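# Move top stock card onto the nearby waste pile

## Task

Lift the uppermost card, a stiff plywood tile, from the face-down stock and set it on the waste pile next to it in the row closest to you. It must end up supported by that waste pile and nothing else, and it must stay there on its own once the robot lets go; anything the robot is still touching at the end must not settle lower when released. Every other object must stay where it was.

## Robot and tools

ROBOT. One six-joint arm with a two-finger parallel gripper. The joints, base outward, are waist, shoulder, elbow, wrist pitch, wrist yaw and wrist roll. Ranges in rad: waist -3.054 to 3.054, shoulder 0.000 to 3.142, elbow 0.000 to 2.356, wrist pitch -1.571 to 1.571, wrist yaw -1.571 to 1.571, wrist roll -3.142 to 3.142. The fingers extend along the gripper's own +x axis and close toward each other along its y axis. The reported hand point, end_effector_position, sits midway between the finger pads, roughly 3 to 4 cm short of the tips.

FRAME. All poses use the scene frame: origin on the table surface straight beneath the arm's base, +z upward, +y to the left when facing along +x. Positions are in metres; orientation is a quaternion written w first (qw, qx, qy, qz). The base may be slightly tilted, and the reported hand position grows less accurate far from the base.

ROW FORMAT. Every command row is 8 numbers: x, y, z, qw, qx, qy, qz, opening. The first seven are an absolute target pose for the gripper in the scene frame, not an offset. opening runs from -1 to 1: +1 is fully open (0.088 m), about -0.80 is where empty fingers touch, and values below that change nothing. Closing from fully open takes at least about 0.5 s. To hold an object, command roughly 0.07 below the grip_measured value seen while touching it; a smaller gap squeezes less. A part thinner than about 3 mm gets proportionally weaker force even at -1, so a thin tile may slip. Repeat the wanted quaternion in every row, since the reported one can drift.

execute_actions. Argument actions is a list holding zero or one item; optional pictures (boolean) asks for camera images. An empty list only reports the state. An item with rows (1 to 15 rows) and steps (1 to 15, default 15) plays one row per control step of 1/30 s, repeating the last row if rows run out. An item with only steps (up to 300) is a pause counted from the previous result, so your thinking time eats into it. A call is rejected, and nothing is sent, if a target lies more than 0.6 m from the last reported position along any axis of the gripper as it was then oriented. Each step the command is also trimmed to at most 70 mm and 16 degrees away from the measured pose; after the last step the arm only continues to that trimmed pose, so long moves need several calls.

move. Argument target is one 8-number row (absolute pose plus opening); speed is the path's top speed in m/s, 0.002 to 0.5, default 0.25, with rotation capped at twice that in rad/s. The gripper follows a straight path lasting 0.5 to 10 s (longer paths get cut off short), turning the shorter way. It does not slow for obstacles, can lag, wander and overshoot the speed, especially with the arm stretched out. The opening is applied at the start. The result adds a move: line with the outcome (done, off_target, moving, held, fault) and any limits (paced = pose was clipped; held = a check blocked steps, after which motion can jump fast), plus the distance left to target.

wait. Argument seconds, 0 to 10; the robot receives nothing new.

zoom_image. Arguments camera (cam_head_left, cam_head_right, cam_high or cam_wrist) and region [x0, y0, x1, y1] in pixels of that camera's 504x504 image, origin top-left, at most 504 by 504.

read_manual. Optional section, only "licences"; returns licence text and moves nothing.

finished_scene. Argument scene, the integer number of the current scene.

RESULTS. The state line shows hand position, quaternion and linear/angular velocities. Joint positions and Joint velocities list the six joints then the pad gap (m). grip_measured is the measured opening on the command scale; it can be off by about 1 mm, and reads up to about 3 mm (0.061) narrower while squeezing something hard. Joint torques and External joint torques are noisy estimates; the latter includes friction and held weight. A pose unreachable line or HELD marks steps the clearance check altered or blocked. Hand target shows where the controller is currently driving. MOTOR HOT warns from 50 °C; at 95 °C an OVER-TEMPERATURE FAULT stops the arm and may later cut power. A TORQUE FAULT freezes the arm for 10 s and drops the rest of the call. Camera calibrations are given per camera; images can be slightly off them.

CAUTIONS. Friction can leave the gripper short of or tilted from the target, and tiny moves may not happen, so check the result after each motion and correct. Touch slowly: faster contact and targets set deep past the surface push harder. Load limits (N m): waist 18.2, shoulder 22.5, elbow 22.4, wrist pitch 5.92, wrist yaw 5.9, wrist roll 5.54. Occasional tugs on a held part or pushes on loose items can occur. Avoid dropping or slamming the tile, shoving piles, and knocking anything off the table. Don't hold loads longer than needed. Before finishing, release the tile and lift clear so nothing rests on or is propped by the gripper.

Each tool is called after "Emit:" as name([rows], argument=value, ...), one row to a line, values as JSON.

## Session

Emit:
execute_actions(actions=[])

Scene clock: 0.00 s of 4000.00 s.
end_effector_position=(+0.2642, +0.2952, +0.3522) grip_measured=+0.856 end_effector_quat_wxyz=(+0.866, -0.079, +0.463, +0.173) end_effector_velocity=(-0.001, -0.002, -0.001) end_effector_angular_velocity=(-0.006, +0.008, +0.007)
Joint positions: [ 1.014  1.791  2.116 -1.378  0.305  0.504  0.081]
Joint velocities: [-0.002 -0.002 -0.002 -0.007 -0.007 -0.007 -0.   ]
Joint torques (N m, as the arm reports them, + toward a larger angle): no reading
External joint torques (N m, as the arm's controller estimates them; a push from outside toward a larger angle lowers the number): no reading
Heat: hottest shoulder 24 °C (+0.0 °C/min).
Hand target: +0.264, +0.295, +0.352; +0.866, -0.079, +0.463, +0.173
camera_calibration (this result's frames):
cam_wrist: T_world_to_cam=[[0.427783, -0.90331, -0.0321427, 0.181748], [-0.878943, -0.407421, -0.247926, 0.46286], [0.210858, 0.13431, -0.968246, 0.327693], [0, 0, 0, 1]] pos_world=[0.259982, 0.308741, 0.437885]

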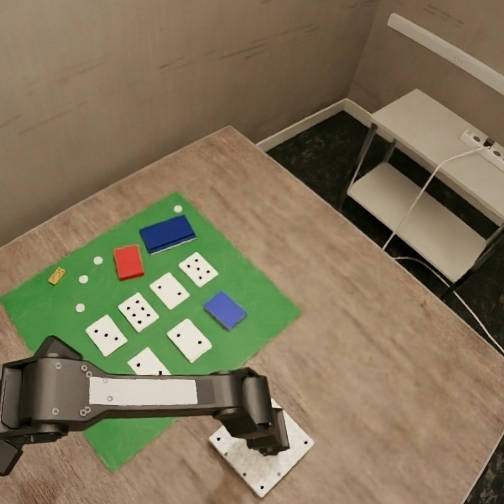

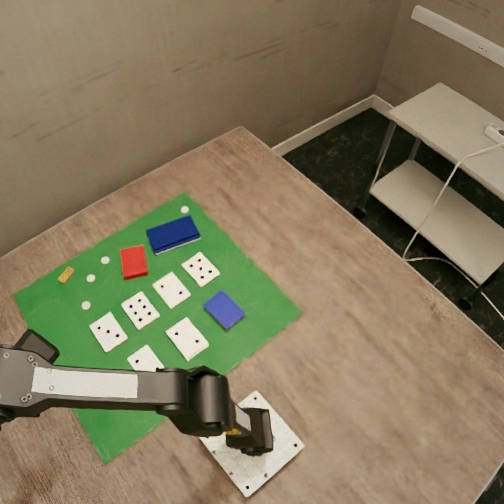

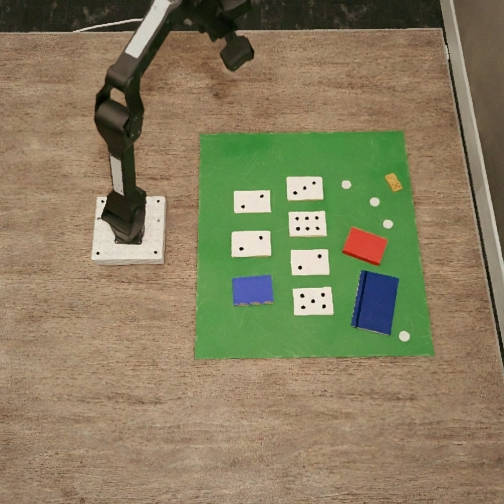

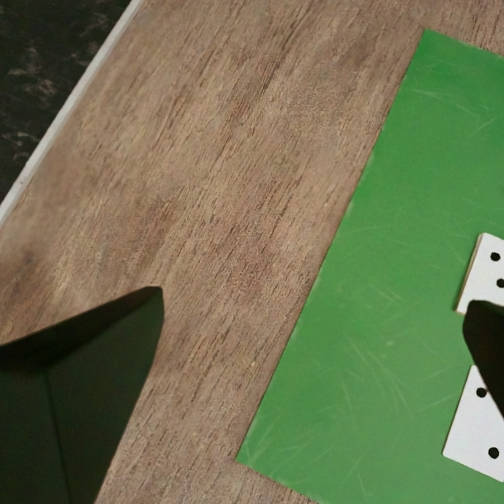

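Emit:
zoom_image(camera="cam_high", region=[200, 170, 360, 330])

Region (200, 170, 360, 330) of cam_high's 504x504 image, scaled by 3.150, with more detail than that image has.

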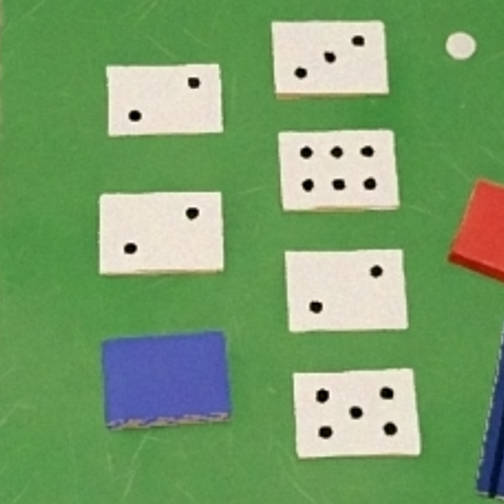

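Emit:
move(target=[0.289, -0.085, 0.10, 0.7067, -0.0247, 0.7067, 0.0247, 1], speed=0.25)

Scene clock: 17.17 s of 4000.00 s.
end_effector_position=(+0.2798, -0.0813, +0.1021) grip_measured=+1.000 end_effector_quat_wxyz=(+0.704, -0.016, +0.709, +0.031) end_effector_velocity=(-0.003, -0.002, -0.003) end_effector_angular_velocity=(-0.002, +0.018, +0.000)
Joint positions: [-0.235  1.696  1.133 -1.013 -0.008 -0.351  0.088]
Joint velocities: [-0.007  0.007 -0.002 -0.007  0.007 -0.007  0.   ]
Joint torques (N m, as the arm reports them, + toward a larger angle): [ 0.04 -4.99  6.88  0.28  0.08 -0.26]
External joint torques (N m, as the arm's controller estimates them; a push from outside toward a larger angle lowers the number): [-0.07  1.15  1.71  0.01  0.12 -0.26]
Heat: hottest shoulder 26 °C (+7.0 °C/min).
Hand target: +0.283, -0.084, +0.102; +0.705, -0.018, +0.709, +0.030
Off the commanded pose: 0.010 m, 1 deg.
After step 90, 11.73 s passed at rest.
move: off_target
camera_calibration (this result's frames):
cam_wrist: T_world_to_cam=[[0.110206, -0.991894, -0.0632537, -0.0882884], [-0.93128, -0.125286, 0.342083, 0.238527], [-0.347234, 0.0212073, -0.937539, 0.27661], [0, 0, 0, 1]] pos_world=[0.327914, -0.0635547, 0.172152]

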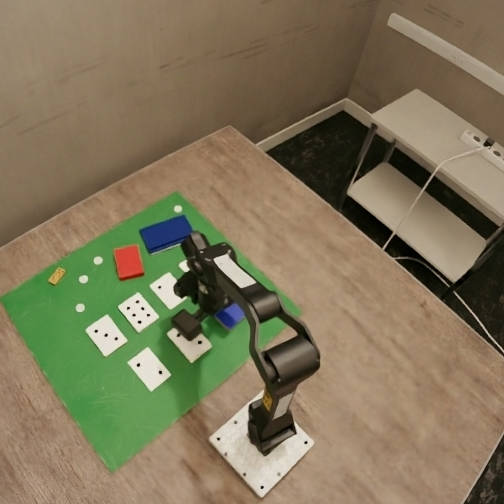

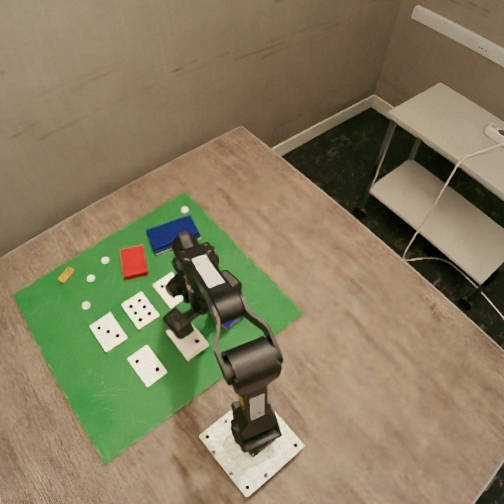

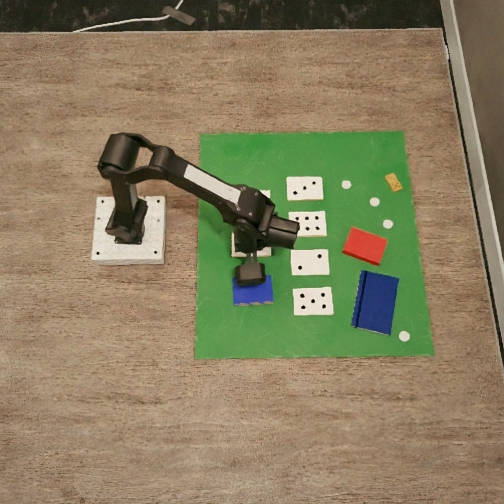

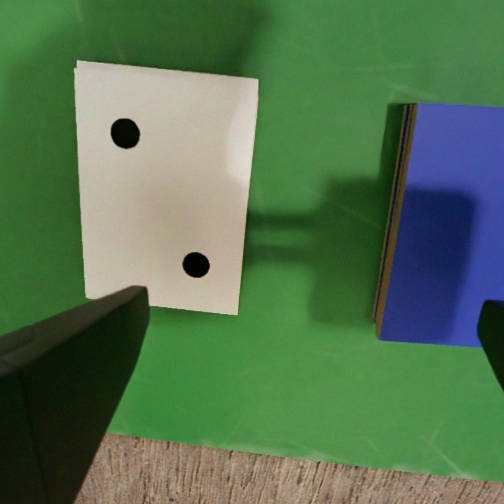

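Emit:
zoom_image(camera="cam_wrist", region=[370, 90, 450, 170])

Emit:
zoom_image(camera="cam_wrist", region=[350, 270, 430, 350])

Region (370, 90, 450, 170) of cam_wrist's 504x504 image, scaled by 6.300, with more detail than that image has.

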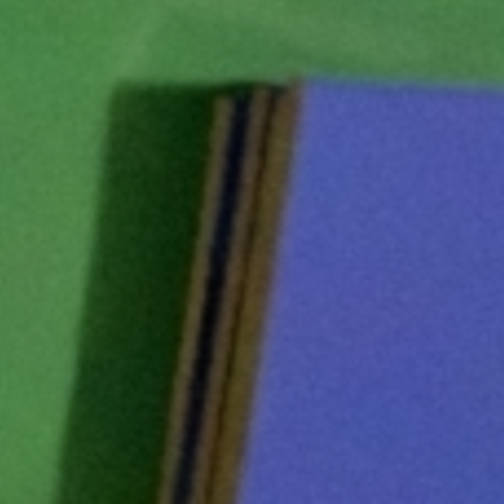

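Region (350, 270, 430, 350) of cam_wrist's 504x504 image, scaled by 6.300, with more detail than that image has.

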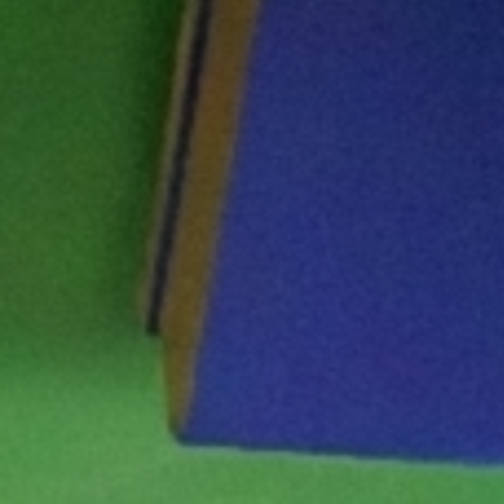

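Emit:
move(target=[0.288, -0.145, 0.09, 0.702, -0.0225, 0.711, 0.0295, 0.15], speed=0.08)

Emit:
move(target=[0.288, -0.145, 0.062, 0.702, -0.0225, 0.711, 0.0295, 0.15], speed=0.025)

Scene clock: 58.83 s of 4000.00 s.
end_effector_position=(+0.2845, -0.1409, +0.0898) grip_measured=+0.153 end_effector_quat_wxyz=(+0.702, -0.019, +0.712, +0.031) end_effector_velocity=(-0.001, -0.001, -0.000) end_effector_angular_velocity=(+0.010, +0.003, +0.015)
Joint positions: [-0.408  1.809  1.22  -0.993 -0.    -0.529  0.047]
Joint velocities: [-0.007  0.002  0.002 -0.007 -0.007 -0.022 -0.   ]
Joint torques (N m, as the arm reports them, + toward a larger angle): [-0.46 -5.63  7.16  0.29  0.05 -0.18]
External joint torques (N m, as the arm's controller estimates them; a push from outside toward a larger angle lowers the number): [-0.52  1.28  2.05  0.03  0.09 -0.18]
Heat: hottest shoulder 26 °C (+2.0 °C/min).
Hand target: +0.288, -0.144, +0.090; +0.703, -0.021, +0.710, +0.031
Off the commanded pose: 0.005 m, 0 deg.
After step 90, 37.43 s passed at rest.
move: done
camera_calibration (this result's frames):
cam_wrist: T_world_to_cam=[[0.114883, -0.991585, -0.0596693, -0.150253], [-0.928365, -0.128543, 0.348733, 0.237758], [-0.353469, 0.0153315, -0.935321, 0.2688], [0, 0, 0, 1]] pos_world=[0.333, -0.122547, 0.159534]

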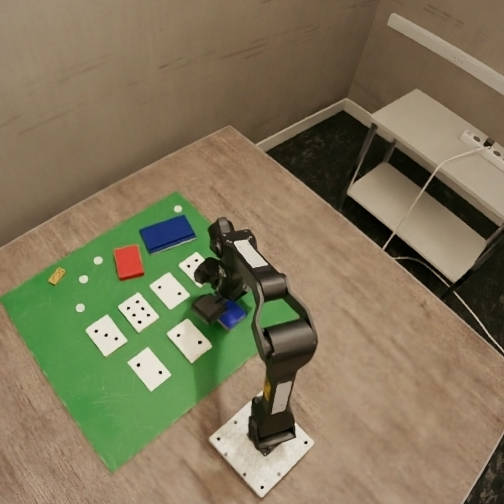

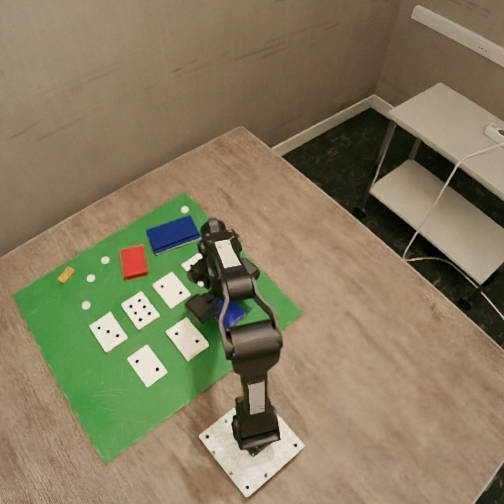

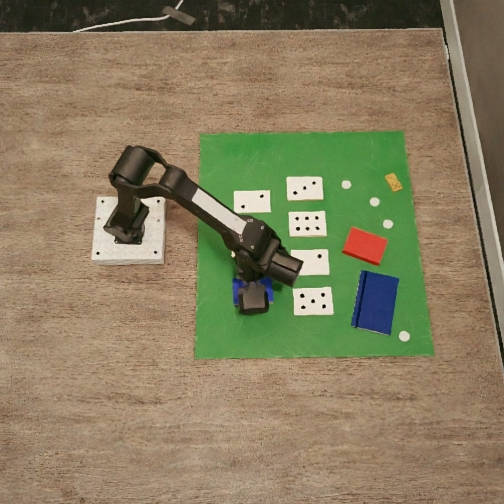

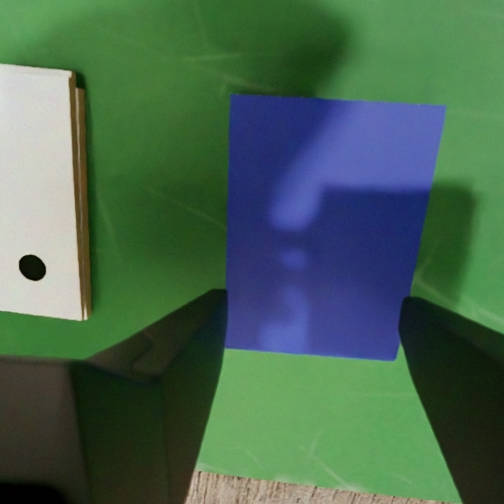

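Scene clock: 60.27 s of 4000.00 s.
end_effector_position=(+0.2914, -0.1451, +0.0678) grip_measured=+0.153 end_effector_quat_wxyz=(+0.708, -0.024, +0.705, +0.026) end_effector_velocity=(-0.002, +0.001, +0.000) end_effector_angular_velocity=(+0.010, +0.003, +0.005)
Joint positions: [-0.41   1.852  1.182 -0.888  0.003 -0.531  0.047]
Joint velocities: [-0.002 -0.002 -0.002 -0.007 -0.007 -0.007 -0.   ]
Joint torques (N m, as the arm reports them, + toward a larger angle): [-0.38 -5.73  4.34  0.32  0.08 -0.18]
External joint torques (N m, as the arm's controller estimates them; a push from outside toward a larger angle lowers the number): [-0.44  1.44 -0.71  0.02  0.12 -0.18]
Heat: hottest shoulder 26 °C (+2.0 °C/min).
Hand target: +0.288, -0.145, +0.062; +0.702, -0.022, +0.711, +0.029
Off the commanded pose: 0.007 m, 1 deg.
move: done
camera_calibration (this result's frames):
cam_wrist: T_world_to_cam=[[0.115729, -0.992285, -0.0444762, -0.157947], [-0.935028, -0.123941, 0.332207, 0.255014], [-0.335157, 0.0031405, -0.942157, 0.244027], [0, 0, 0, 1]] pos_world=[0.338511, -0.125888, 0.138169]

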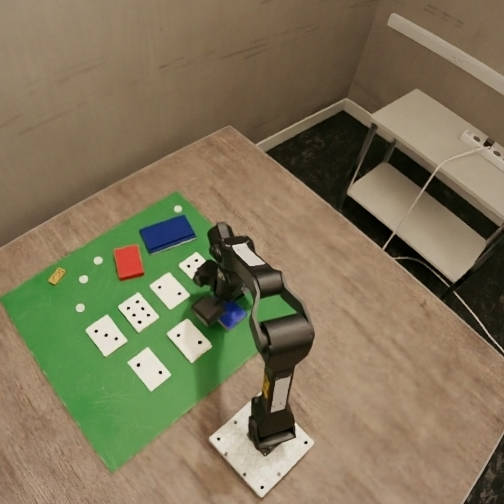

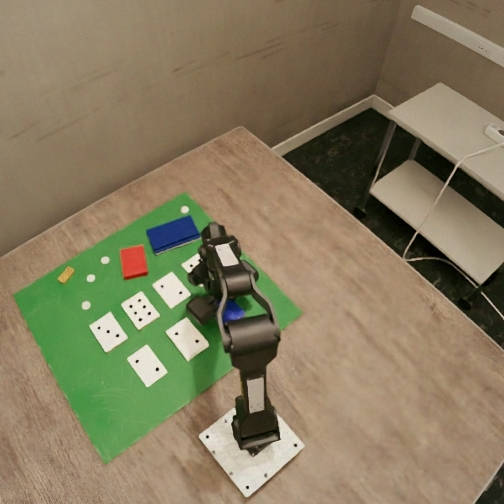

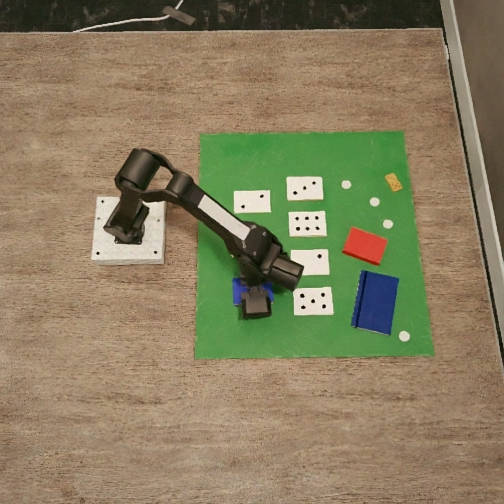

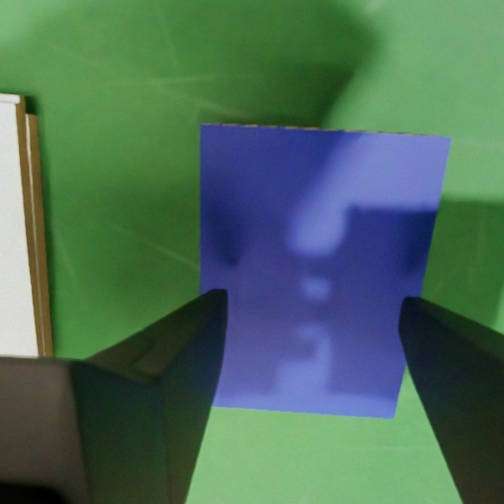

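Emit:
execute_actions([
  {"rows": [[0.288,-0.145,0.0614,0.702,-0.0225,0.711,0.0295,0.15],[0.288,-0.145,0.0608,0.702,-0.0225,0.711,0.0295,0.15],[0.288,-0.145,0.0602,0.702,-0.0225,0.711,0.0295,0.15],[0.288,-0.145,0.0596,0.702,-0.0225,0.711,0.0295,0.15],[0.288,-0.145,0.059,0.702,-0.0225,0.711,0.0295,0.15],[0.288,-0.145,0.0584,0.702,-0.0225,0.711,0.0295,0.15],[0.288,-0.145,0.0578,0.702,-0.0225,0.711,0.0295,0.15],[0.288,-0.145,0.0572,0.702,-0.0225,0.711,0.0295,0.15],[0.288,-0.145,0.0566,0.702,-0.0225,0.711,0.0295,0.15],[0.288,-0.145,0.056,0.702,-0.0225,0.711,0.0295,0.15]], "steps": 15},
], pictures=false)

Emit:
execute_actions([
  {"rows": [[0.288,-0.145,0.0556,0.702,-0.0225,0.711,0.0295,0.15],[0.288,-0.145,0.0552,0.702,-0.0225,0.711,0.0295,0.15],[0.288,-0.145,0.0548,0.702,-0.0225,0.711,0.0295,0.15],[0.288,-0.145,0.0544,0.702,-0.0225,0.711,0.0295,0.15],[0.288,-0.145,0.054,0.702,-0.0225,0.711,0.0295,0.15]], "steps": 15},
])

Scene clock: 78.07 s of 4000.00 s.
end_effector_position=(+0.2916, -0.1452, +0.0619) grip_measured=+0.153 end_effector_quat_wxyz=(+0.708, -0.024, +0.705, +0.027) end_effector_velocity=(-0.002, -0.001, -0.002) end_effector_angular_velocity=(-0.006, +0.005, +0.005)
Joint positions: [-0.41   1.863  1.171 -0.867  0.003 -0.531  0.047]
Joint velocities: [-0.002  0.002 -0.007  0.007  0.007 -0.007 -0.   ]
Joint torques (N m, as the arm reports them, + toward a larger angle): [-0.43 -5.8   4.32  0.36  0.1  -0.26]
External joint torques (N m, as the arm's controller estimates them; a push from outside toward a larger angle lowers the number): [-0.5   1.38 -0.7   0.04  0.15 -0.26]
Heat: hottest shoulder 27 °C (+1.0 °C/min).
Hand target: +0.288, -0.145, +0.056; +0.702, -0.022, +0.711, +0.030
Off the commanded pose: 0.007 m, 1 deg.
Steps of this call (steps 1 to 90: nothing new was sent; then 14.30 s passed at rest; steps 91 to 105: all 15 steps of this action). Readings (end_effector_position):
91: (+0.2916, -0.1452, +0.0676)
92: (+0.2916, -0.1452, +0.0674)
94: (+0.2919, -0.1454, +0.0668)
98: (+0.2918, -0.1453, +0.0648)
105: the state above

Scene clock: 78.57 s of 4000.00 s.
end_effector_position=(+0.2919, -0.1453, +0.0597) grip_measured=+0.153 end_effector_quat_wxyz=(+0.708, -0.024, +0.705, +0.027) end_effector_velocity=(-0.001, +0.003, +0.000) end_effector_angular_velocity=(+0.023, -0.003, +0.020)
Joint positions: [-0.41   1.867  1.167 -0.857  0.003 -0.531  0.047]
Joint velocities: [-0.002 -0.002 -0.002 -0.007 -0.022 -0.022 -0.   ]
Joint torques (N m, as the arm reports them, + toward a larger angle): [-0.21 -5.9   4.17  0.33  0.11 -0.22]
External joint torques (N m, as the arm's controller estimates them; a push from outside toward a larger angle lowers the number): [-0.28  1.22 -0.76  0.02  0.15 -0.21]
Heat: hottest shoulder 27 °C (+1.0 °C/min).
Hand target: +0.288, -0.145, +0.054; +0.702, -0.023, +0.711, +0.030
Off the commanded pose: 0.007 m, 1 deg.
Steps of this call (steps 1 to 15: all 15 steps of this action). Readings (end_effector_position):
1: (+0.2917, -0.1452, +0.0618)
2: (+0.2917, -0.1452, +0.0617)
4: (+0.2920, -0.1454, +0.0613)
8: (+0.2918, -0.1453, +0.0601)
15: the state above
camera_calibration (this result's frames):
cam_wrist: T_world_to_cam=[[0.116119, -0.992248, -0.0442666, -0.158669], [-0.935095, -0.124238, 0.331908, 0.258165], [-0.334834, 0.00285256, -0.942273, 0.236443], [0, 0, 0, 1]] pos_world=[0.339002, -0.12604, 0.130083]

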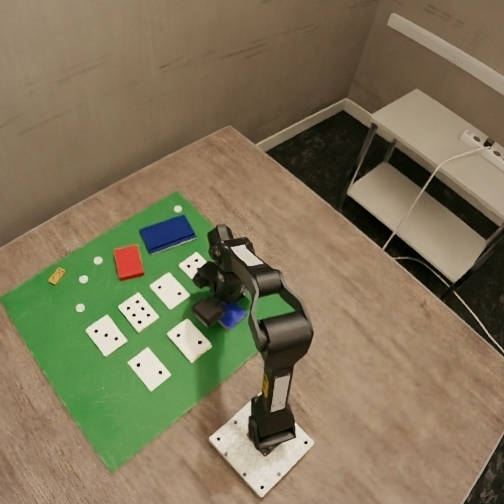

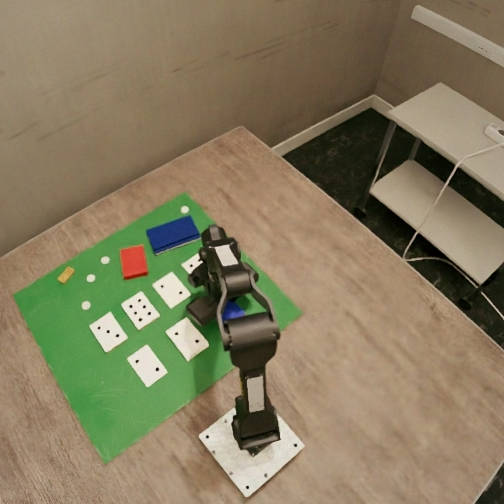

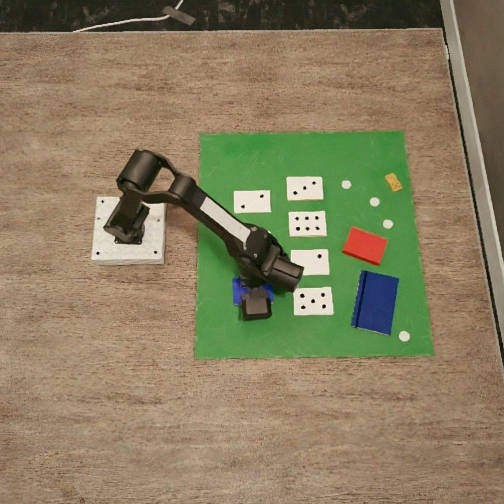

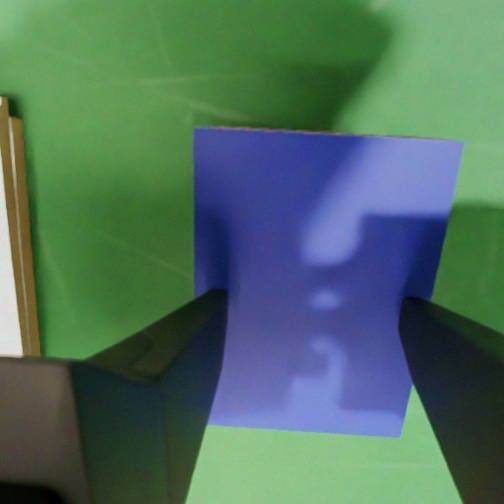

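Emit:
execute_actions([
  {"rows": [[0.288,-0.145,0.0537,0.702,-0.0225,0.711,0.0295,0.15],[0.288,-0.145,0.0534,0.702,-0.0225,0.711,0.0295,0.15],[0.288,-0.145,0.0531,0.702,-0.0225,0.711,0.0295,0.15],[0.288,-0.145,0.0528,0.702,-0.0225,0.711,0.0295,0.15],[0.288,-0.145,0.0525,0.702,-0.0225,0.711,0.0295,0.15]], "steps": 12},
], pictures=false)

Emit:
execute_actions([
  {"rows": [[0.288,-0.145,0.0522,0.702,-0.0225,0.711,0.0295,0.15],[0.288,-0.145,0.0519,0.702,-0.0225,0.711,0.0295,0.15],[0.288,-0.145,0.0516,0.702,-0.0225,0.711,0.0295,0.15],[0.288,-0.145,0.0513,0.702,-0.0225,0.711,0.0295,0.15],[0.288,-0.145,0.051,0.702,-0.0225,0.711,0.0295,0.15]], "steps": 12},
], pictures=false)

Scene clock: 97.10 s of 4000.00 s.
end_effector_position=(+0.2918, -0.1453, +0.0582) grip_measured=+0.153 end_effector_quat_wxyz=(+0.708, -0.024, +0.705, +0.027) end_effector_velocity=(-0.001, +0.001, +0.002) end_effector_angular_velocity=(+0.008, -0.001, +0.005)
Joint positions: [-0.41   1.87   1.163 -0.852  0.003 -0.531  0.047]
Joint velocities: [-0.002 -0.007 -0.002 -0.007 -0.007 -0.007 -0.   ]
Joint torques (N m, as the arm reports them, + toward a larger angle): [-0.23 -5.77  4.    0.35  0.11 -0.25]
External joint torques (N m, as the arm's controller estimates them; a push from outside toward a larger angle lowers the number): [-0.3   1.41 -0.94  0.05  0.15 -0.25]
Heat: hottest shoulder 27 °C (+1.0 °C/min).
Hand target: +0.288, -0.145, +0.053; +0.702, -0.023, +0.711, +0.029
Off the commanded pose: 0.007 m, 1 deg.
Steps of this call (steps 1 to 90: nothing new was sent; then 15.13 s passed at rest; steps 91 to 102: all 12 steps of this action). Readings (end_effector_position):
91: (+0.2919, -0.1453, +0.0596)
92: (+0.2919, -0.1453, +0.0595)
94: (+0.2920, -0.1453, +0.0592)
98: (+0.2918, -0.1452, +0.0584)
102: the state above

Scene clock: 97.50 s of 4000.00 s.
end_effector_position=(+0.2920, -0.1454, +0.0572) grip_measured=+0.153 end_effector_quat_wxyz=(+0.709, -0.024, +0.705, +0.026) end_effector_velocity=(-0.003, +0.003, -0.001) end_effector_angular_velocity=(+0.025, +0.001, +0.000)
Joint positions: [-0.41   1.871  1.161 -0.847  0.003 -0.531  0.047]
Joint velocities: [-0.007 -0.002 -0.007 -0.007 -0.022 -0.007 -0.   ]
Joint torques (N m, as the arm reports them, + toward a larger angle): [-0.1  -5.76  3.83  0.41  0.03 -0.25]
External joint torques (N m, as the arm's controller estimates them; a push from outside toward a larger angle lowers the number): [-0.13  1.36 -1.05  0.11  0.06 -0.25]
Heat: hottest shoulder 27 °C (+1.0 °C/min).
Hand target: +0.288, -0.145, +0.051; +0.702, -0.022, +0.711, +0.030
Off the commanded pose: 0.007 m, 1 deg.
Steps of this call (steps 1 to 12: all 12 steps of this action). Readings (end_effector_position):
1: (+0.2919, -0.1453, +0.0582)
2: (+0.2919, -0.1453, +0.0580)
4: (+0.2919, -0.1453, +0.0577)
8: (+0.2920, -0.1454, +0.0573)
12: the state above

Emit:
execute_actions([
  {"rows": [[0.292,-0.1454,0.058,0.710,-0.025,0.704,0.026,0.15],[0.297,-0.1475,0.065,0.718,-0.029,0.696,0.022,0.15],[0.297,-0.1475,0.067,0.718,-0.029,0.696,0.022,0.15],[0.297,-0.1475,0.069,0.718,-0.029,0.696,0.022,0.15],[0.297,-0.1475,0.070,0.718,-0.029,0.696,0.022,0.15],[0.297,-0.1475,0.071,0.718,-0.029,0.696,0.022,0.15],[0.297,-0.1475,0.071,0.718,-0.029,0.696,0.022,0.15],[0.297,-0.1475,0.071,0.718,-0.029,0.696,0.022,0.15],[0.297,-0.1475,0.071,0.718,-0.029,0.696,0.022,0.15],[0.297,-0.1475,0.071,0.718,-0.029,0.696,0.022,0.15],[0.297,-0.1475,0.071,0.718,-0.029,0.696,0.022,0.15],[0.297,-0.1475,0.071,0.718,-0.029,0.696,0.022,0.72]], "steps": 15},
], pictures=false)

Scene clock: 112.00 s of 4000.00 s.
end_effector_position=(+0.2923, -0.1456, +0.0626) grip_measured=+0.506 end_effector_quat_wxyz=(+0.709, -0.024, +0.704, +0.026) end_effector_velocity=(-0.001, +0.002, +0.004) end_effector_angular_velocity=(+0.010, +0.003, +0.010)
Joint positions: [-0.41   1.862  1.173 -0.866  0.003 -0.531  0.064]
Joint velocities: [ 0.002 -0.007  0.007 -0.022 -0.007 -0.007  0.096]
Joint torques (N m, as the arm reports them, + toward a larger angle): [ 0.22 -8.6   6.81  0.12 -0.01 -0.04]
External joint torques (N m, as the arm's controller estimates them; a push from outside toward a larger angle lowers the number): [ 0.08 -1.61  1.94 -0.17  0.04 -0.04]
Heat: hottest shoulder 27 °C (+1.0 °C/min).
Hand target: +0.297, -0.148, +0.071; +0.718, -0.029, +0.695, +0.022
Off the commanded pose: 0.010 m, 2 deg.
Steps of this call (steps 1 to 90: nothing new was sent; then 11.00 s passed at rest; steps 91 to 105: all 15 steps of this action). Readings (end_effector_position):
91: (+0.2920, -0.1454, +0.0572)
92: (+0.2920, -0.1454, +0.0572)
94: (+0.2919, -0.1453, +0.0572)
98: (+0.2906, -0.1447, +0.0587)
105: the state above

Now descend to ~0.0552 (command 0.0495).

Emit:
execute_actions([
  {"rows": [[0.292,-0.1455,0.063,0.709,-0.024,0.704,0.026,0.72],[0.288,-0.145,0.057,0.702,-0.0225,0.711,0.0295,0.72],[0.288,-0.145,0.056,0.702,-0.0225,0.711,0.0295,0.72],[0.288,-0.145,0.055,0.702,-0.0225,0.711,0.0295,0.72],[0.288,-0.145,0.054,0.702,-0.0225,0.711,0.0295,0.72],[0.288,-0.145,0.0535,0.702,-0.0225,0.711,0.0295,0.72],[0.288,-0.145,0.053,0.702,-0.0225,0.711,0.0295,0.72],[0.288,-0.145,0.0525,0.702,-0.0225,0.711,0.0295,0.72],[0.288,-0.145,0.052,0.702,-0.0225,0.711,0.0295,0.72]], "steps": 15},
])

Scene clock: 126.73 s of 4000.00 s.
end_effector_position=(+0.2915, -0.1452, +0.0578) grip_measured=+0.717 end_effector_quat_wxyz=(+0.708, -0.024, +0.705, +0.027) end_effector_velocity=(-0.004, -0.000, -0.005) end_effector_angular_velocity=(-0.001, +0.014, +0.005)
Joint positions: [-0.41   1.87   1.162 -0.852  0.003 -0.531  0.074]
Joint velocities: [-0.002  0.007 -0.012  0.007  0.007 -0.007 -0.   ]
Joint torques (N m, as the arm reports them, + toward a larger angle): [-0.1  -5.89  4.11  0.37  0.08 -0.23]
External joint torques (N m, as the arm's controller estimates them; a push from outside toward a larger angle lowers the number): [-0.15  1.27 -0.84  0.06  0.12 -0.23]
Heat: hottest shoulder 30 °C (+3.0 °C/min).
Hand target: +0.288, -0.145, +0.052; +0.702, -0.022, +0.711, +0.030
Off the commanded pose: 0.007 m, 1 deg.
Steps of this call (steps 1 to 90: nothing new was sent; then 11.23 s passed at rest; steps 91 to 105: all 15 steps of this action). Readings (end_effector_position):
91: (+0.2921, -0.1455, +0.0627)
92: (+0.2921, -0.1455, +0.0627)
94: (+0.2921, -0.1455, +0.0627)
98: (+0.2928, -0.1458, +0.0616)
105: the state above
camera_calibration (this result's frames):
cam_wrist: T_world_to_cam=[[0.116063, -0.992232, -0.0447778, -0.15852], [-0.934582, -0.124361, 0.333302, 0.258203], [-0.336282, 0.00316444, -0.941756, 0.234991], [0, 0, 0, 1]] pos_world=[0.338733, -0.125922, 0.128146]

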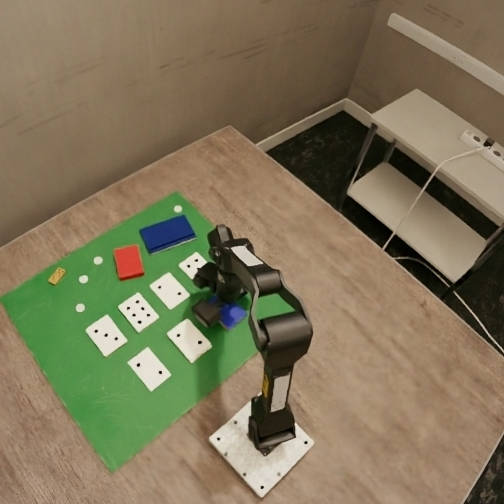

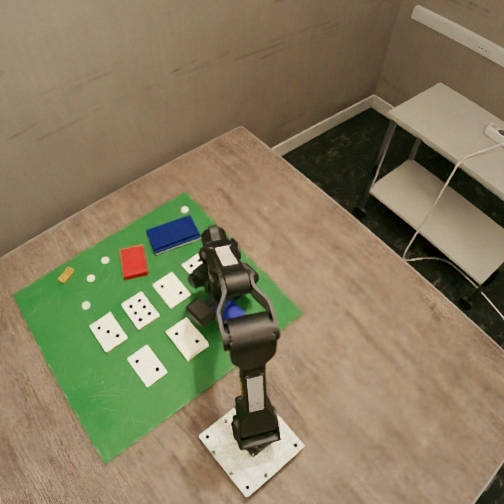

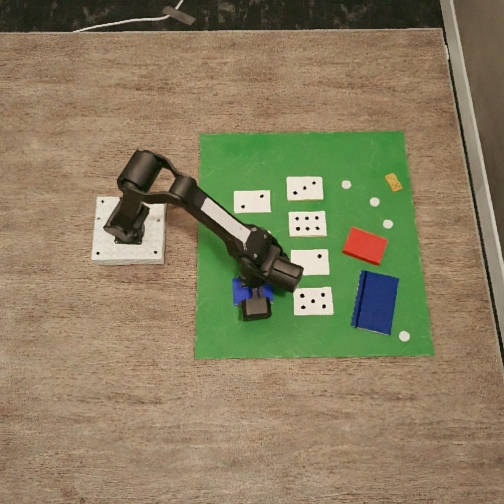

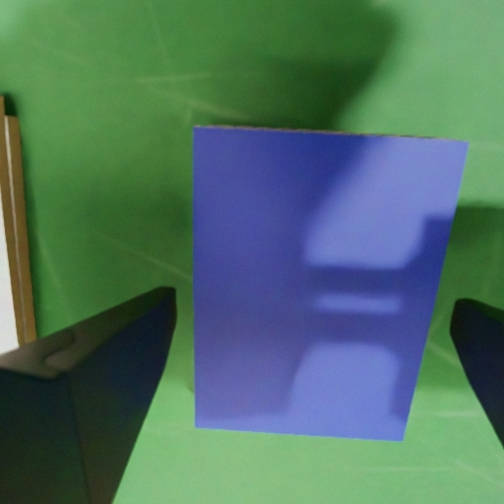

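Emit:
execute_actions([
  {"rows": [[0.288,-0.145,0.0516,0.702,-0.0225,0.711,0.0295,0.70],[0.288,-0.145,0.0512,0.702,-0.0225,0.711,0.0295,0.70],[0.288,-0.145,0.0508,0.702,-0.0225,0.711,0.0295,0.70],[0.288,-0.145,0.0504,0.702,-0.0225,0.711,0.0295,0.70],[0.288,-0.145,0.050,0.702,-0.0225,0.711,0.0295,0.70],[0.288,-0.145,0.0496,0.702,-0.0225,0.711,0.0295,0.70]], "steps": 15},
], pictures=false)

Scene clock: 135.33 s of 4000.00 s.
end_effector_position=(+0.2920, -0.1453, +0.0553) grip_measured=+0.704 end_effector_quat_wxyz=(+0.708, -0.024, +0.705, +0.026) end_effector_velocity=(-0.001, +0.003, +0.000) end_effector_angular_velocity=(+0.023, -0.003, +0.005)
Joint positions: [-0.41   1.875  1.158 -0.841  0.003 -0.531  0.073]
Joint velocities: [-0.002 -0.002 -0.002 -0.007 -0.022 -0.007 -0.   ]
Joint torques (N m, as the arm reports them, + toward a larger angle): [-0.36 -6.01  4.03  0.34  0.09 -0.21]
External joint torques (N m, as the arm's controller estimates them; a push from outside toward a larger angle lowers the number): [-0.42  1.12 -0.86  0.03  0.13 -0.21]
Heat: hottest shoulder 29 °C (+2.0 °C/min).
Hand target: +0.288, -0.145, +0.050; +0.702, -0.023, +0.711, +0.029
Off the commanded pose: 0.007 m, 1 deg.
Steps of this call (steps 1 to 90: nothing new was sent; then 5.10 s passed at rest; steps 91 to 105: all 15 steps of this action). Readings (end_effector_position):
91: (+0.2918, -0.1453, +0.0575)
92: (+0.2920, -0.1454, +0.0575)
94: (+0.2920, -0.1454, +0.0571)
98: (+0.2919, -0.1453, +0.0559)
105: the state above

Emit:
execute_actions([
  {"rows": [[0.288,-0.145,0.0497,0.702,-0.0225,0.711,0.0295,0.67],[0.288,-0.145,0.0497,0.702,-0.0225,0.711,0.0295,0.64],[0.288,-0.145,0.0497,0.702,-0.0225,0.711,0.0295,0.61],[0.288,-0.145,0.0497,0.702,-0.0225,0.711,0.0295,0.58],[0.288,-0.145,0.0497,0.702,-0.0225,0.711,0.0295,0.56],[0.288,-0.145,0.0497,0.702,-0.0225,0.711,0.0295,0.54],[0.288,-0.145,0.0497,0.702,-0.0225,0.711,0.0295,0.52],[0.288,-0.145,0.0497,0.702,-0.0225,0.711,0.0295,0.50],[0.288,-0.145,0.0497,0.702,-0.0225,0.711,0.0295,0.48],[0.288,-0.145,0.0497,0.702,-0.0225,0.711,0.0295,0.46],[0.288,-0.145,0.0497,0.702,-0.0225,0.711,0.0295,0.44],[0.288,-0.145,0.0497,0.702,-0.0225,0.711,0.0295,0.42],[0.288,-0.145,0.0497,0.702,-0.0225,0.711,0.0295,0.40]], "steps": 15},
], pictures=false)

Emit:
execute_actions([
  {"steps": 10},
])

Scene clock: 150.27 s of 4000.00 s.
end_effector_position=(+0.2920, -0.1454, +0.0552) grip_measured=+0.456 end_effector_quat_wxyz=(+0.708, -0.024, +0.705, +0.026) end_effector_velocity=(+0.000, -0.002, +0.000) end_effector_angular_velocity=(-0.010, -0.003, +0.005)
Joint positions: [-0.41   1.876  1.158 -0.84   0.003 -0.531  0.061]
Joint velocities: [-0.002 -0.002 -0.002  0.007  0.007 -0.007 -0.001]
Joint torques (N m, as the arm reports them, + toward a larger angle): [-0.29 -5.77  3.95  0.32  0.03 -0.25]
External joint torques (N m, as the arm's controller estimates them; a push from outside toward a larger angle lowers the number): [-0.35  1.33 -0.95  0.01  0.07 -0.25]
Heat: hottest shoulder 29 °C (+2.0 °C/min).
Hand target: +0.288, -0.145, +0.050; +0.702, -0.022, +0.711, +0.030
Off the commanded pose: 0.007 m, 1 deg.
Steps of this call (steps 1 to 90: nothing new was sent; then 11.43 s passed at rest; steps 91 to 105: all 15 steps of this action). Readings (end_effector_position):
91: (+0.2920, -0.1454, +0.0552)
92: (+0.2920, -0.1454, +0.0552)
94: (+0.2920, -0.1454, +0.0552)
98: (+0.2920, -0.1454, +0.0552)
105: the state above

Scene clock: 150.60 s of 4000.00 s.
end_effector_position=(+0.2920, -0.1454, +0.0552) grip_measured=+0.456 end_effector_quat_wxyz=(+0.708, -0.024, +0.705, +0.026) end_effector_velocity=(-0.001, +0.003, +0.000) end_effector_angular_velocity=(+0.023, -0.003, +0.005)
Joint positions: [-0.41   1.876  1.158 -0.84   0.003 -0.531  0.061]
Joint velocities: [-0.002 -0.002 -0.002 -0.007 -0.022 -0.007 -0.   ]
Joint torques (N m, as the arm reports them, + toward a larger angle): [-0.37 -5.79  4.02  0.27  0.06 -0.22]
External joint torques (N m, as the arm's controller estimates them; a push from outside toward a larger angle lowers the number): [-0.45  1.35 -0.9  -0.05  0.11 -0.22]
Heat: hottest shoulder 29 °C (+2.0 °C/min).
Hand target: +0.288, -0.145, +0.050; +0.702, -0.022, +0.711, +0.030
Off the commanded pose: 0.007 m, 1 deg.
Steps of this call (steps 1 to 10: nothing new was sent). Readings (end_effector_position):
1: (+0.2920, -0.1454, +0.0552)
2: (+0.2920, -0.1454, +0.0552)
4: (+0.2920, -0.1454, +0.0552)
8: (+0.2920, -0.1454, +0.0552)
10: the state above
camera_calibration (this result's frames):
cam_wrist: T_world_to_cam=[[0.116111, -0.992264, -0.0439471, -0.158964], [-0.935039, -0.124124, 0.332108, 0.259733], [-0.334994, 0.00253082, -0.942217, 0.232213], [0, 0, 0, 1]] pos_world=[0.339108, -0.126083, 0.125549]

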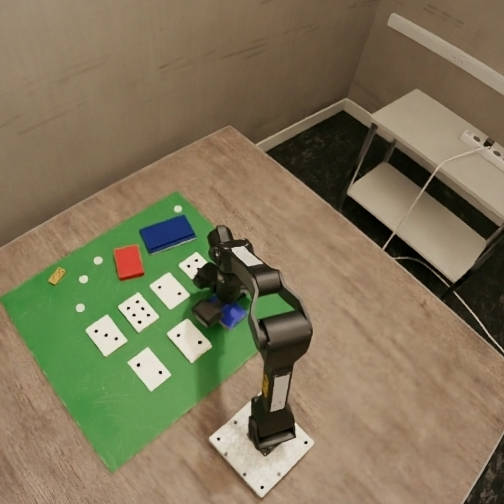

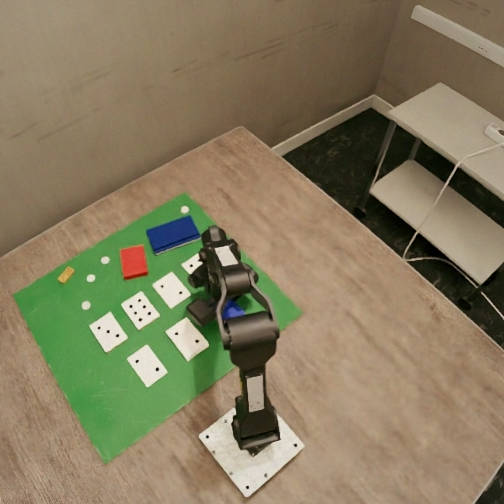

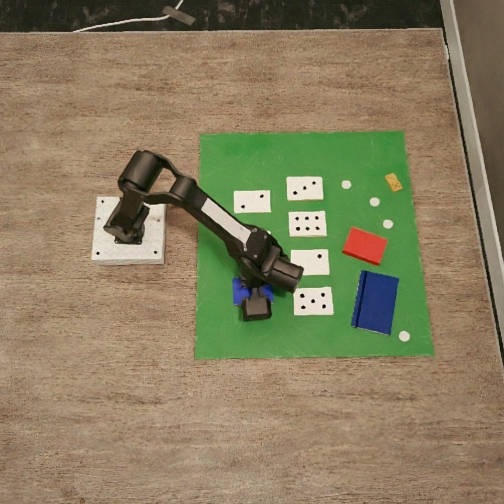

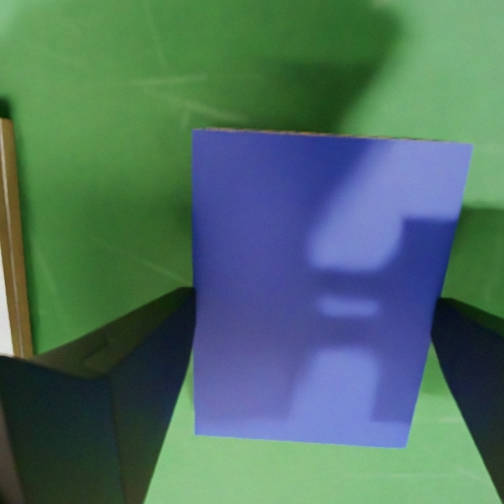

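Emit:
execute_actions([
  {"rows": [[0.292,-0.1454,0.056,0.710,-0.025,0.704,0.026,0.39],[0.297,-0.1475,0.063,0.718,-0.029,0.696,0.022,0.39],[0.297,-0.1475,0.064,0.718,-0.029,0.696,0.022,0.39],[0.297,-0.1475,0.065,0.718,-0.029,0.696,0.022,0.39],[0.297,-0.1475,0.066,0.718,-0.029,0.696,0.022,0.39],[0.297,-0.1475,0.067,0.718,-0.029,0.696,0.022,0.39],[0.297,-0.1475,0.0685,0.718,-0.029,0.696,0.022,0.39],[0.297,-0.1475,0.070,0.718,-0.029,0.696,0.022,0.39],[0.297,-0.1475,0.0715,0.718,-0.029,0.696,0.022,0.39],[0.297,-0.1475,0.073,0.718,-0.029,0.696,0.022,0.39],[0.297,-0.1475,0.0745,0.718,-0.029,0.696,0.022,0.39],[0.297,-0.1475,0.076,0.718,-0.029,0.696,0.022,0.39],[0.297,-0.1475,0.0775,0.718,-0.029,0.696,0.022,0.39],[0.297,-0.1475,0.079,0.718,-0.029,0.696,0.022,0.39],[0.297,-0.1475,0.080,0.718,-0.029,0.696,0.022,0.39]], "steps": 15},
], pictures=false)

Emit:
move(target=[0.286, -0.024, 0.074, 0.707, -0.0093, 0.707, 0.0093, 0.39], speed=0.06)

Scene clock: 172.57 s of 4000.00 s.
end_effector_position=(+0.2918, -0.1454, +0.0665) grip_measured=+0.456 end_effector_quat_wxyz=(+0.708, -0.024, +0.705, +0.027) end_effector_velocity=(+0.010, -0.007, +0.051) end_effector_angular_velocity=(-0.018, -0.054, -0.000)
Joint positions: [-0.41   1.856  1.182 -0.885  0.003 -0.531  0.061]
Joint velocities: [-0.007 -0.085  0.11  -0.139 -0.007 -0.007  0.   ]
Joint torques (N m, as the arm reports them, + toward a larger angle): [ 0.25 -8.61  6.92  0.13 -0.05 -0.06]
External joint torques (N m, as the arm's controller estimates them; a push from outside toward a larger angle lowers the number): [ 0.22 -1.61  1.96 -0.18 -0.02 -0.06]
Heat: hottest shoulder 28 °C (+0.0 °C/min).
Hand target: +0.297, -0.148, +0.080; +0.718, -0.029, +0.695, +0.022
Off the commanded pose: 0.015 m, 2 deg.
Steps of this call (steps 1 to 90: nothing new was sent; then 18.47 s passed at rest; steps 91 to 105: all 15 steps of this action). Readings (end_effector_position):
91: (+0.2920, -0.1454, +0.0552)
92: (+0.2920, -0.1454, +0.0552)
94: (+0.2920, -0.1454, +0.0553)
98: (+0.2907, -0.1447, +0.0564)
105: the state above

Scene clock: 175.27 s of 4000.00 s.
end_effector_position=(+0.2886, -0.0264, +0.0723) grip_measured=+0.456 end_effector_quat_wxyz=(+0.704, -0.011, +0.710, +0.009) end_effector_velocity=(-0.007, +0.002, -0.001) end_effector_angular_velocity=(+0.010, +0.026, +0.010)
Joint positions: [-0.032  1.732  1.045 -0.885  0.015 -0.111  0.061]
Joint velocities: [ 0.002 -0.002 -0.007 -0.022 -0.007 -0.007 -0.   ]
Joint torques (N m, as the arm reports them, + toward a larger angle): [ 0.42 -7.66  4.11  0.23  0.1   0.18]
External joint torques (N m, as the arm's controller estimates them; a push from outside toward a larger angle lowers the number): [ 0.4  -1.55 -0.76 -0.04  0.1   0.18]
Heat: hottest shoulder 29 °C (+1.0 °C/min).
Hand target: +0.287, -0.025, +0.074; +0.706, -0.012, +0.708, +0.007
Off the commanded pose: 0.004 m, 0 deg.
move: done
camera_calibration (this result's frames):
cam_wrist: T_world_to_cam=[[0.0736192, -0.996551, -0.0382864, -0.0280666], [-0.935257, -0.0823174, 0.344264, 0.265968], [-0.346228, 0.0104632, -0.938092, 0.25004], [0, 0, 0, 1]] pos_world=[0.337385, -0.00869227, 0.141923]

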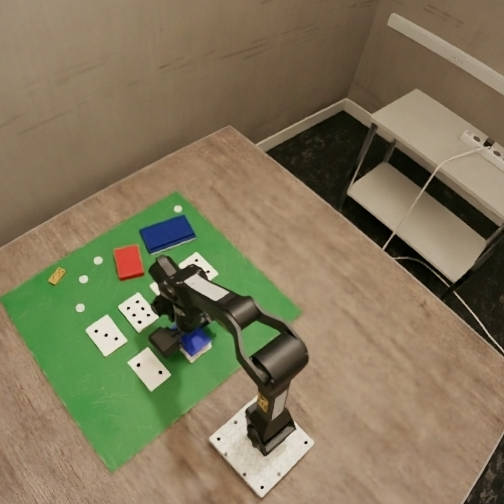

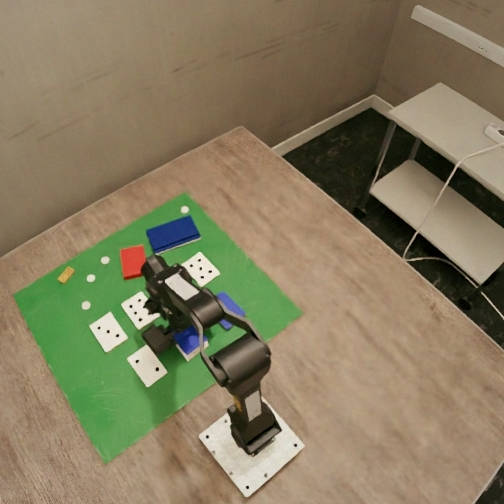

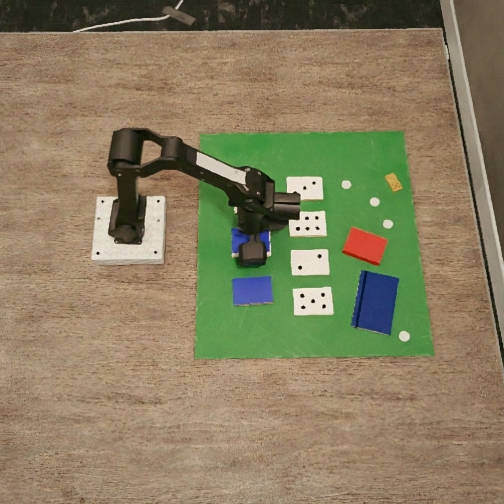

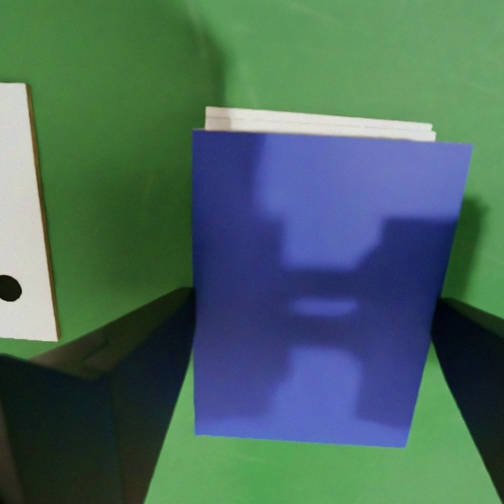

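Emit:
move(target=[0.2875, -0.0245, 0.051, 0.702, -0.009, 0.712, 0.0095, 0.39], speed=0.02)

Emit:
execute_actions([
  {"rows": [[0.2875,-0.0245,0.0506,0.702,-0.009,0.712,0.0095,0.39],[0.2875,-0.0245,0.0502,0.702,-0.009,0.712,0.0095,0.39],[0.2875,-0.0245,0.0498,0.702,-0.009,0.712,0.0095,0.39],[0.2875,-0.0245,0.0494,0.702,-0.009,0.712,0.0095,0.39],[0.2875,-0.0245,0.049,0.702,-0.009,0.712,0.0095,0.39],[0.2875,-0.0245,0.0486,0.702,-0.009,0.712,0.0095,0.39],[0.2875,-0.0245,0.0482,0.702,-0.009,0.712,0.0095,0.39]], "steps": 15},
], pictures=false)

Scene clock: 190.13 s of 4000.00 s.
end_effector_position=(+0.2908, -0.0248, +0.0561) grip_measured=+0.456 end_effector_quat_wxyz=(+0.708, -0.013, +0.706, +0.010) end_effector_velocity=(+0.000, -0.002, -0.001) end_effector_angular_velocity=(-0.008, -0.002, +0.019)
Joint positions: [-0.026  1.762  1.008 -0.809  0.016 -0.109  0.061]
Joint velocities: [-0.002  0.002 -0.002  0.007  0.007 -0.022 -0.   ]
Joint torques (N m, as the arm reports them, + toward a larger angle): [-0.15 -5.24  4.06  0.32 -0.09  0.15]
External joint torques (N m, as the arm's controller estimates them; a push from outside toward a larger angle lowers the number): [-0.19  1.01 -0.79  0.   -0.08  0.15]
Heat: hottest shoulder 29 °C (+0.0 °C/min).
Hand target: +0.287, -0.025, +0.051; +0.702, -0.009, +0.712, +0.009
Off the commanded pose: 0.006 m, 1 deg.
After step 160, 8.17 s passed at rest.
move: done
camera_calibration (this result's frames):
cam_wrist: T_world_to_cam=[[0.0772869, -0.996342, -0.0364594, -0.0283812], [-0.938226, -0.0850524, 0.335407, 0.274965], [-0.337281, 0.00828463, -0.941368, 0.233085], [0, 0, 0, 1]] pos_world=[0.338787, -0.00682196, 0.126159]

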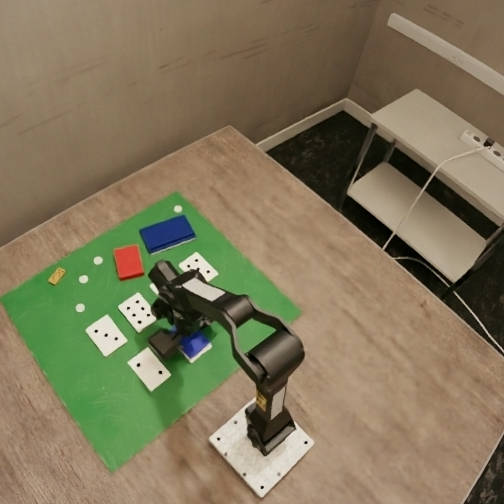

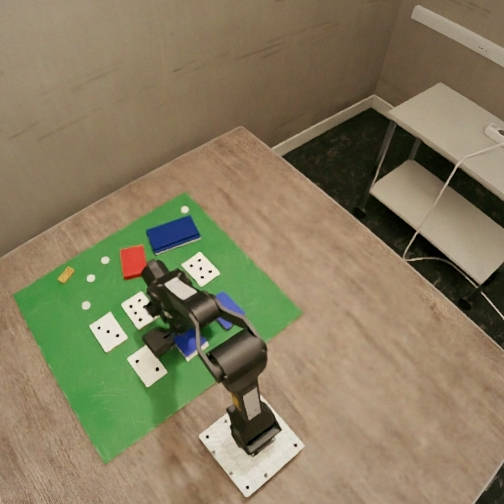

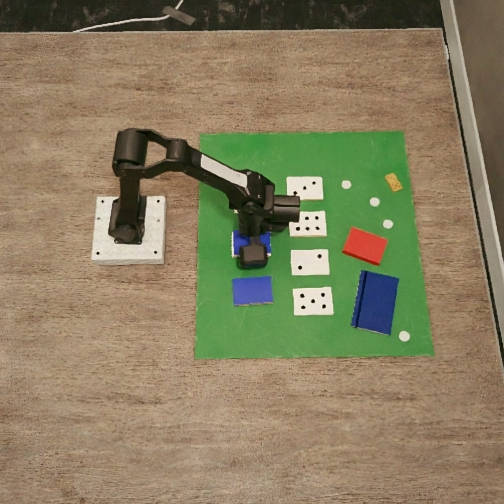

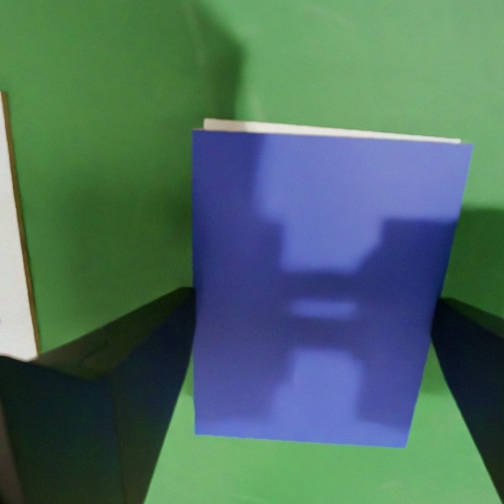

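Scene clock: 190.63 s of 4000.00 s.
end_effector_position=(+0.2910, -0.0247, +0.0531) grip_measured=+0.456 end_effector_quat_wxyz=(+0.708, -0.013, +0.706, +0.010) end_effector_velocity=(-0.002, +0.001, +0.000) end_effector_angular_velocity=(+0.008, +0.007, +0.005)
Joint positions: [-0.026  1.768  1.003 -0.796  0.015 -0.109  0.061]
Joint velocities: [-0.002 -0.002 -0.002 -0.007 -0.007 -0.007  0.   ]
Joint torques (N m, as the arm reports them, + toward a larger angle): [-0.04 -4.95  3.88  0.34 -0.14  0.16]
External joint torques (N m, as the arm's controller estimates them; a push from outside toward a larger angle lowers the number): [-0.1   1.3  -0.89  0.04 -0.13  0.16]
Heat: hottest shoulder 29 °C (+0.0 °C/min).
Hand target: +0.287, -0.024, +0.048; +0.702, -0.009, +0.712, +0.009
Off the commanded pose: 0.006 m, 1 deg.
Steps of this call (steps 1 to 15: all 15 steps of this action). Readings (end_effector_position):
1: (+0.2909, -0.0248, +0.0560)
2: (+0.2910, -0.0248, +0.0559)
4: (+0.2912, -0.0248, +0.0554)
8: (+0.2910, -0.0247, +0.0539)
15: the state above


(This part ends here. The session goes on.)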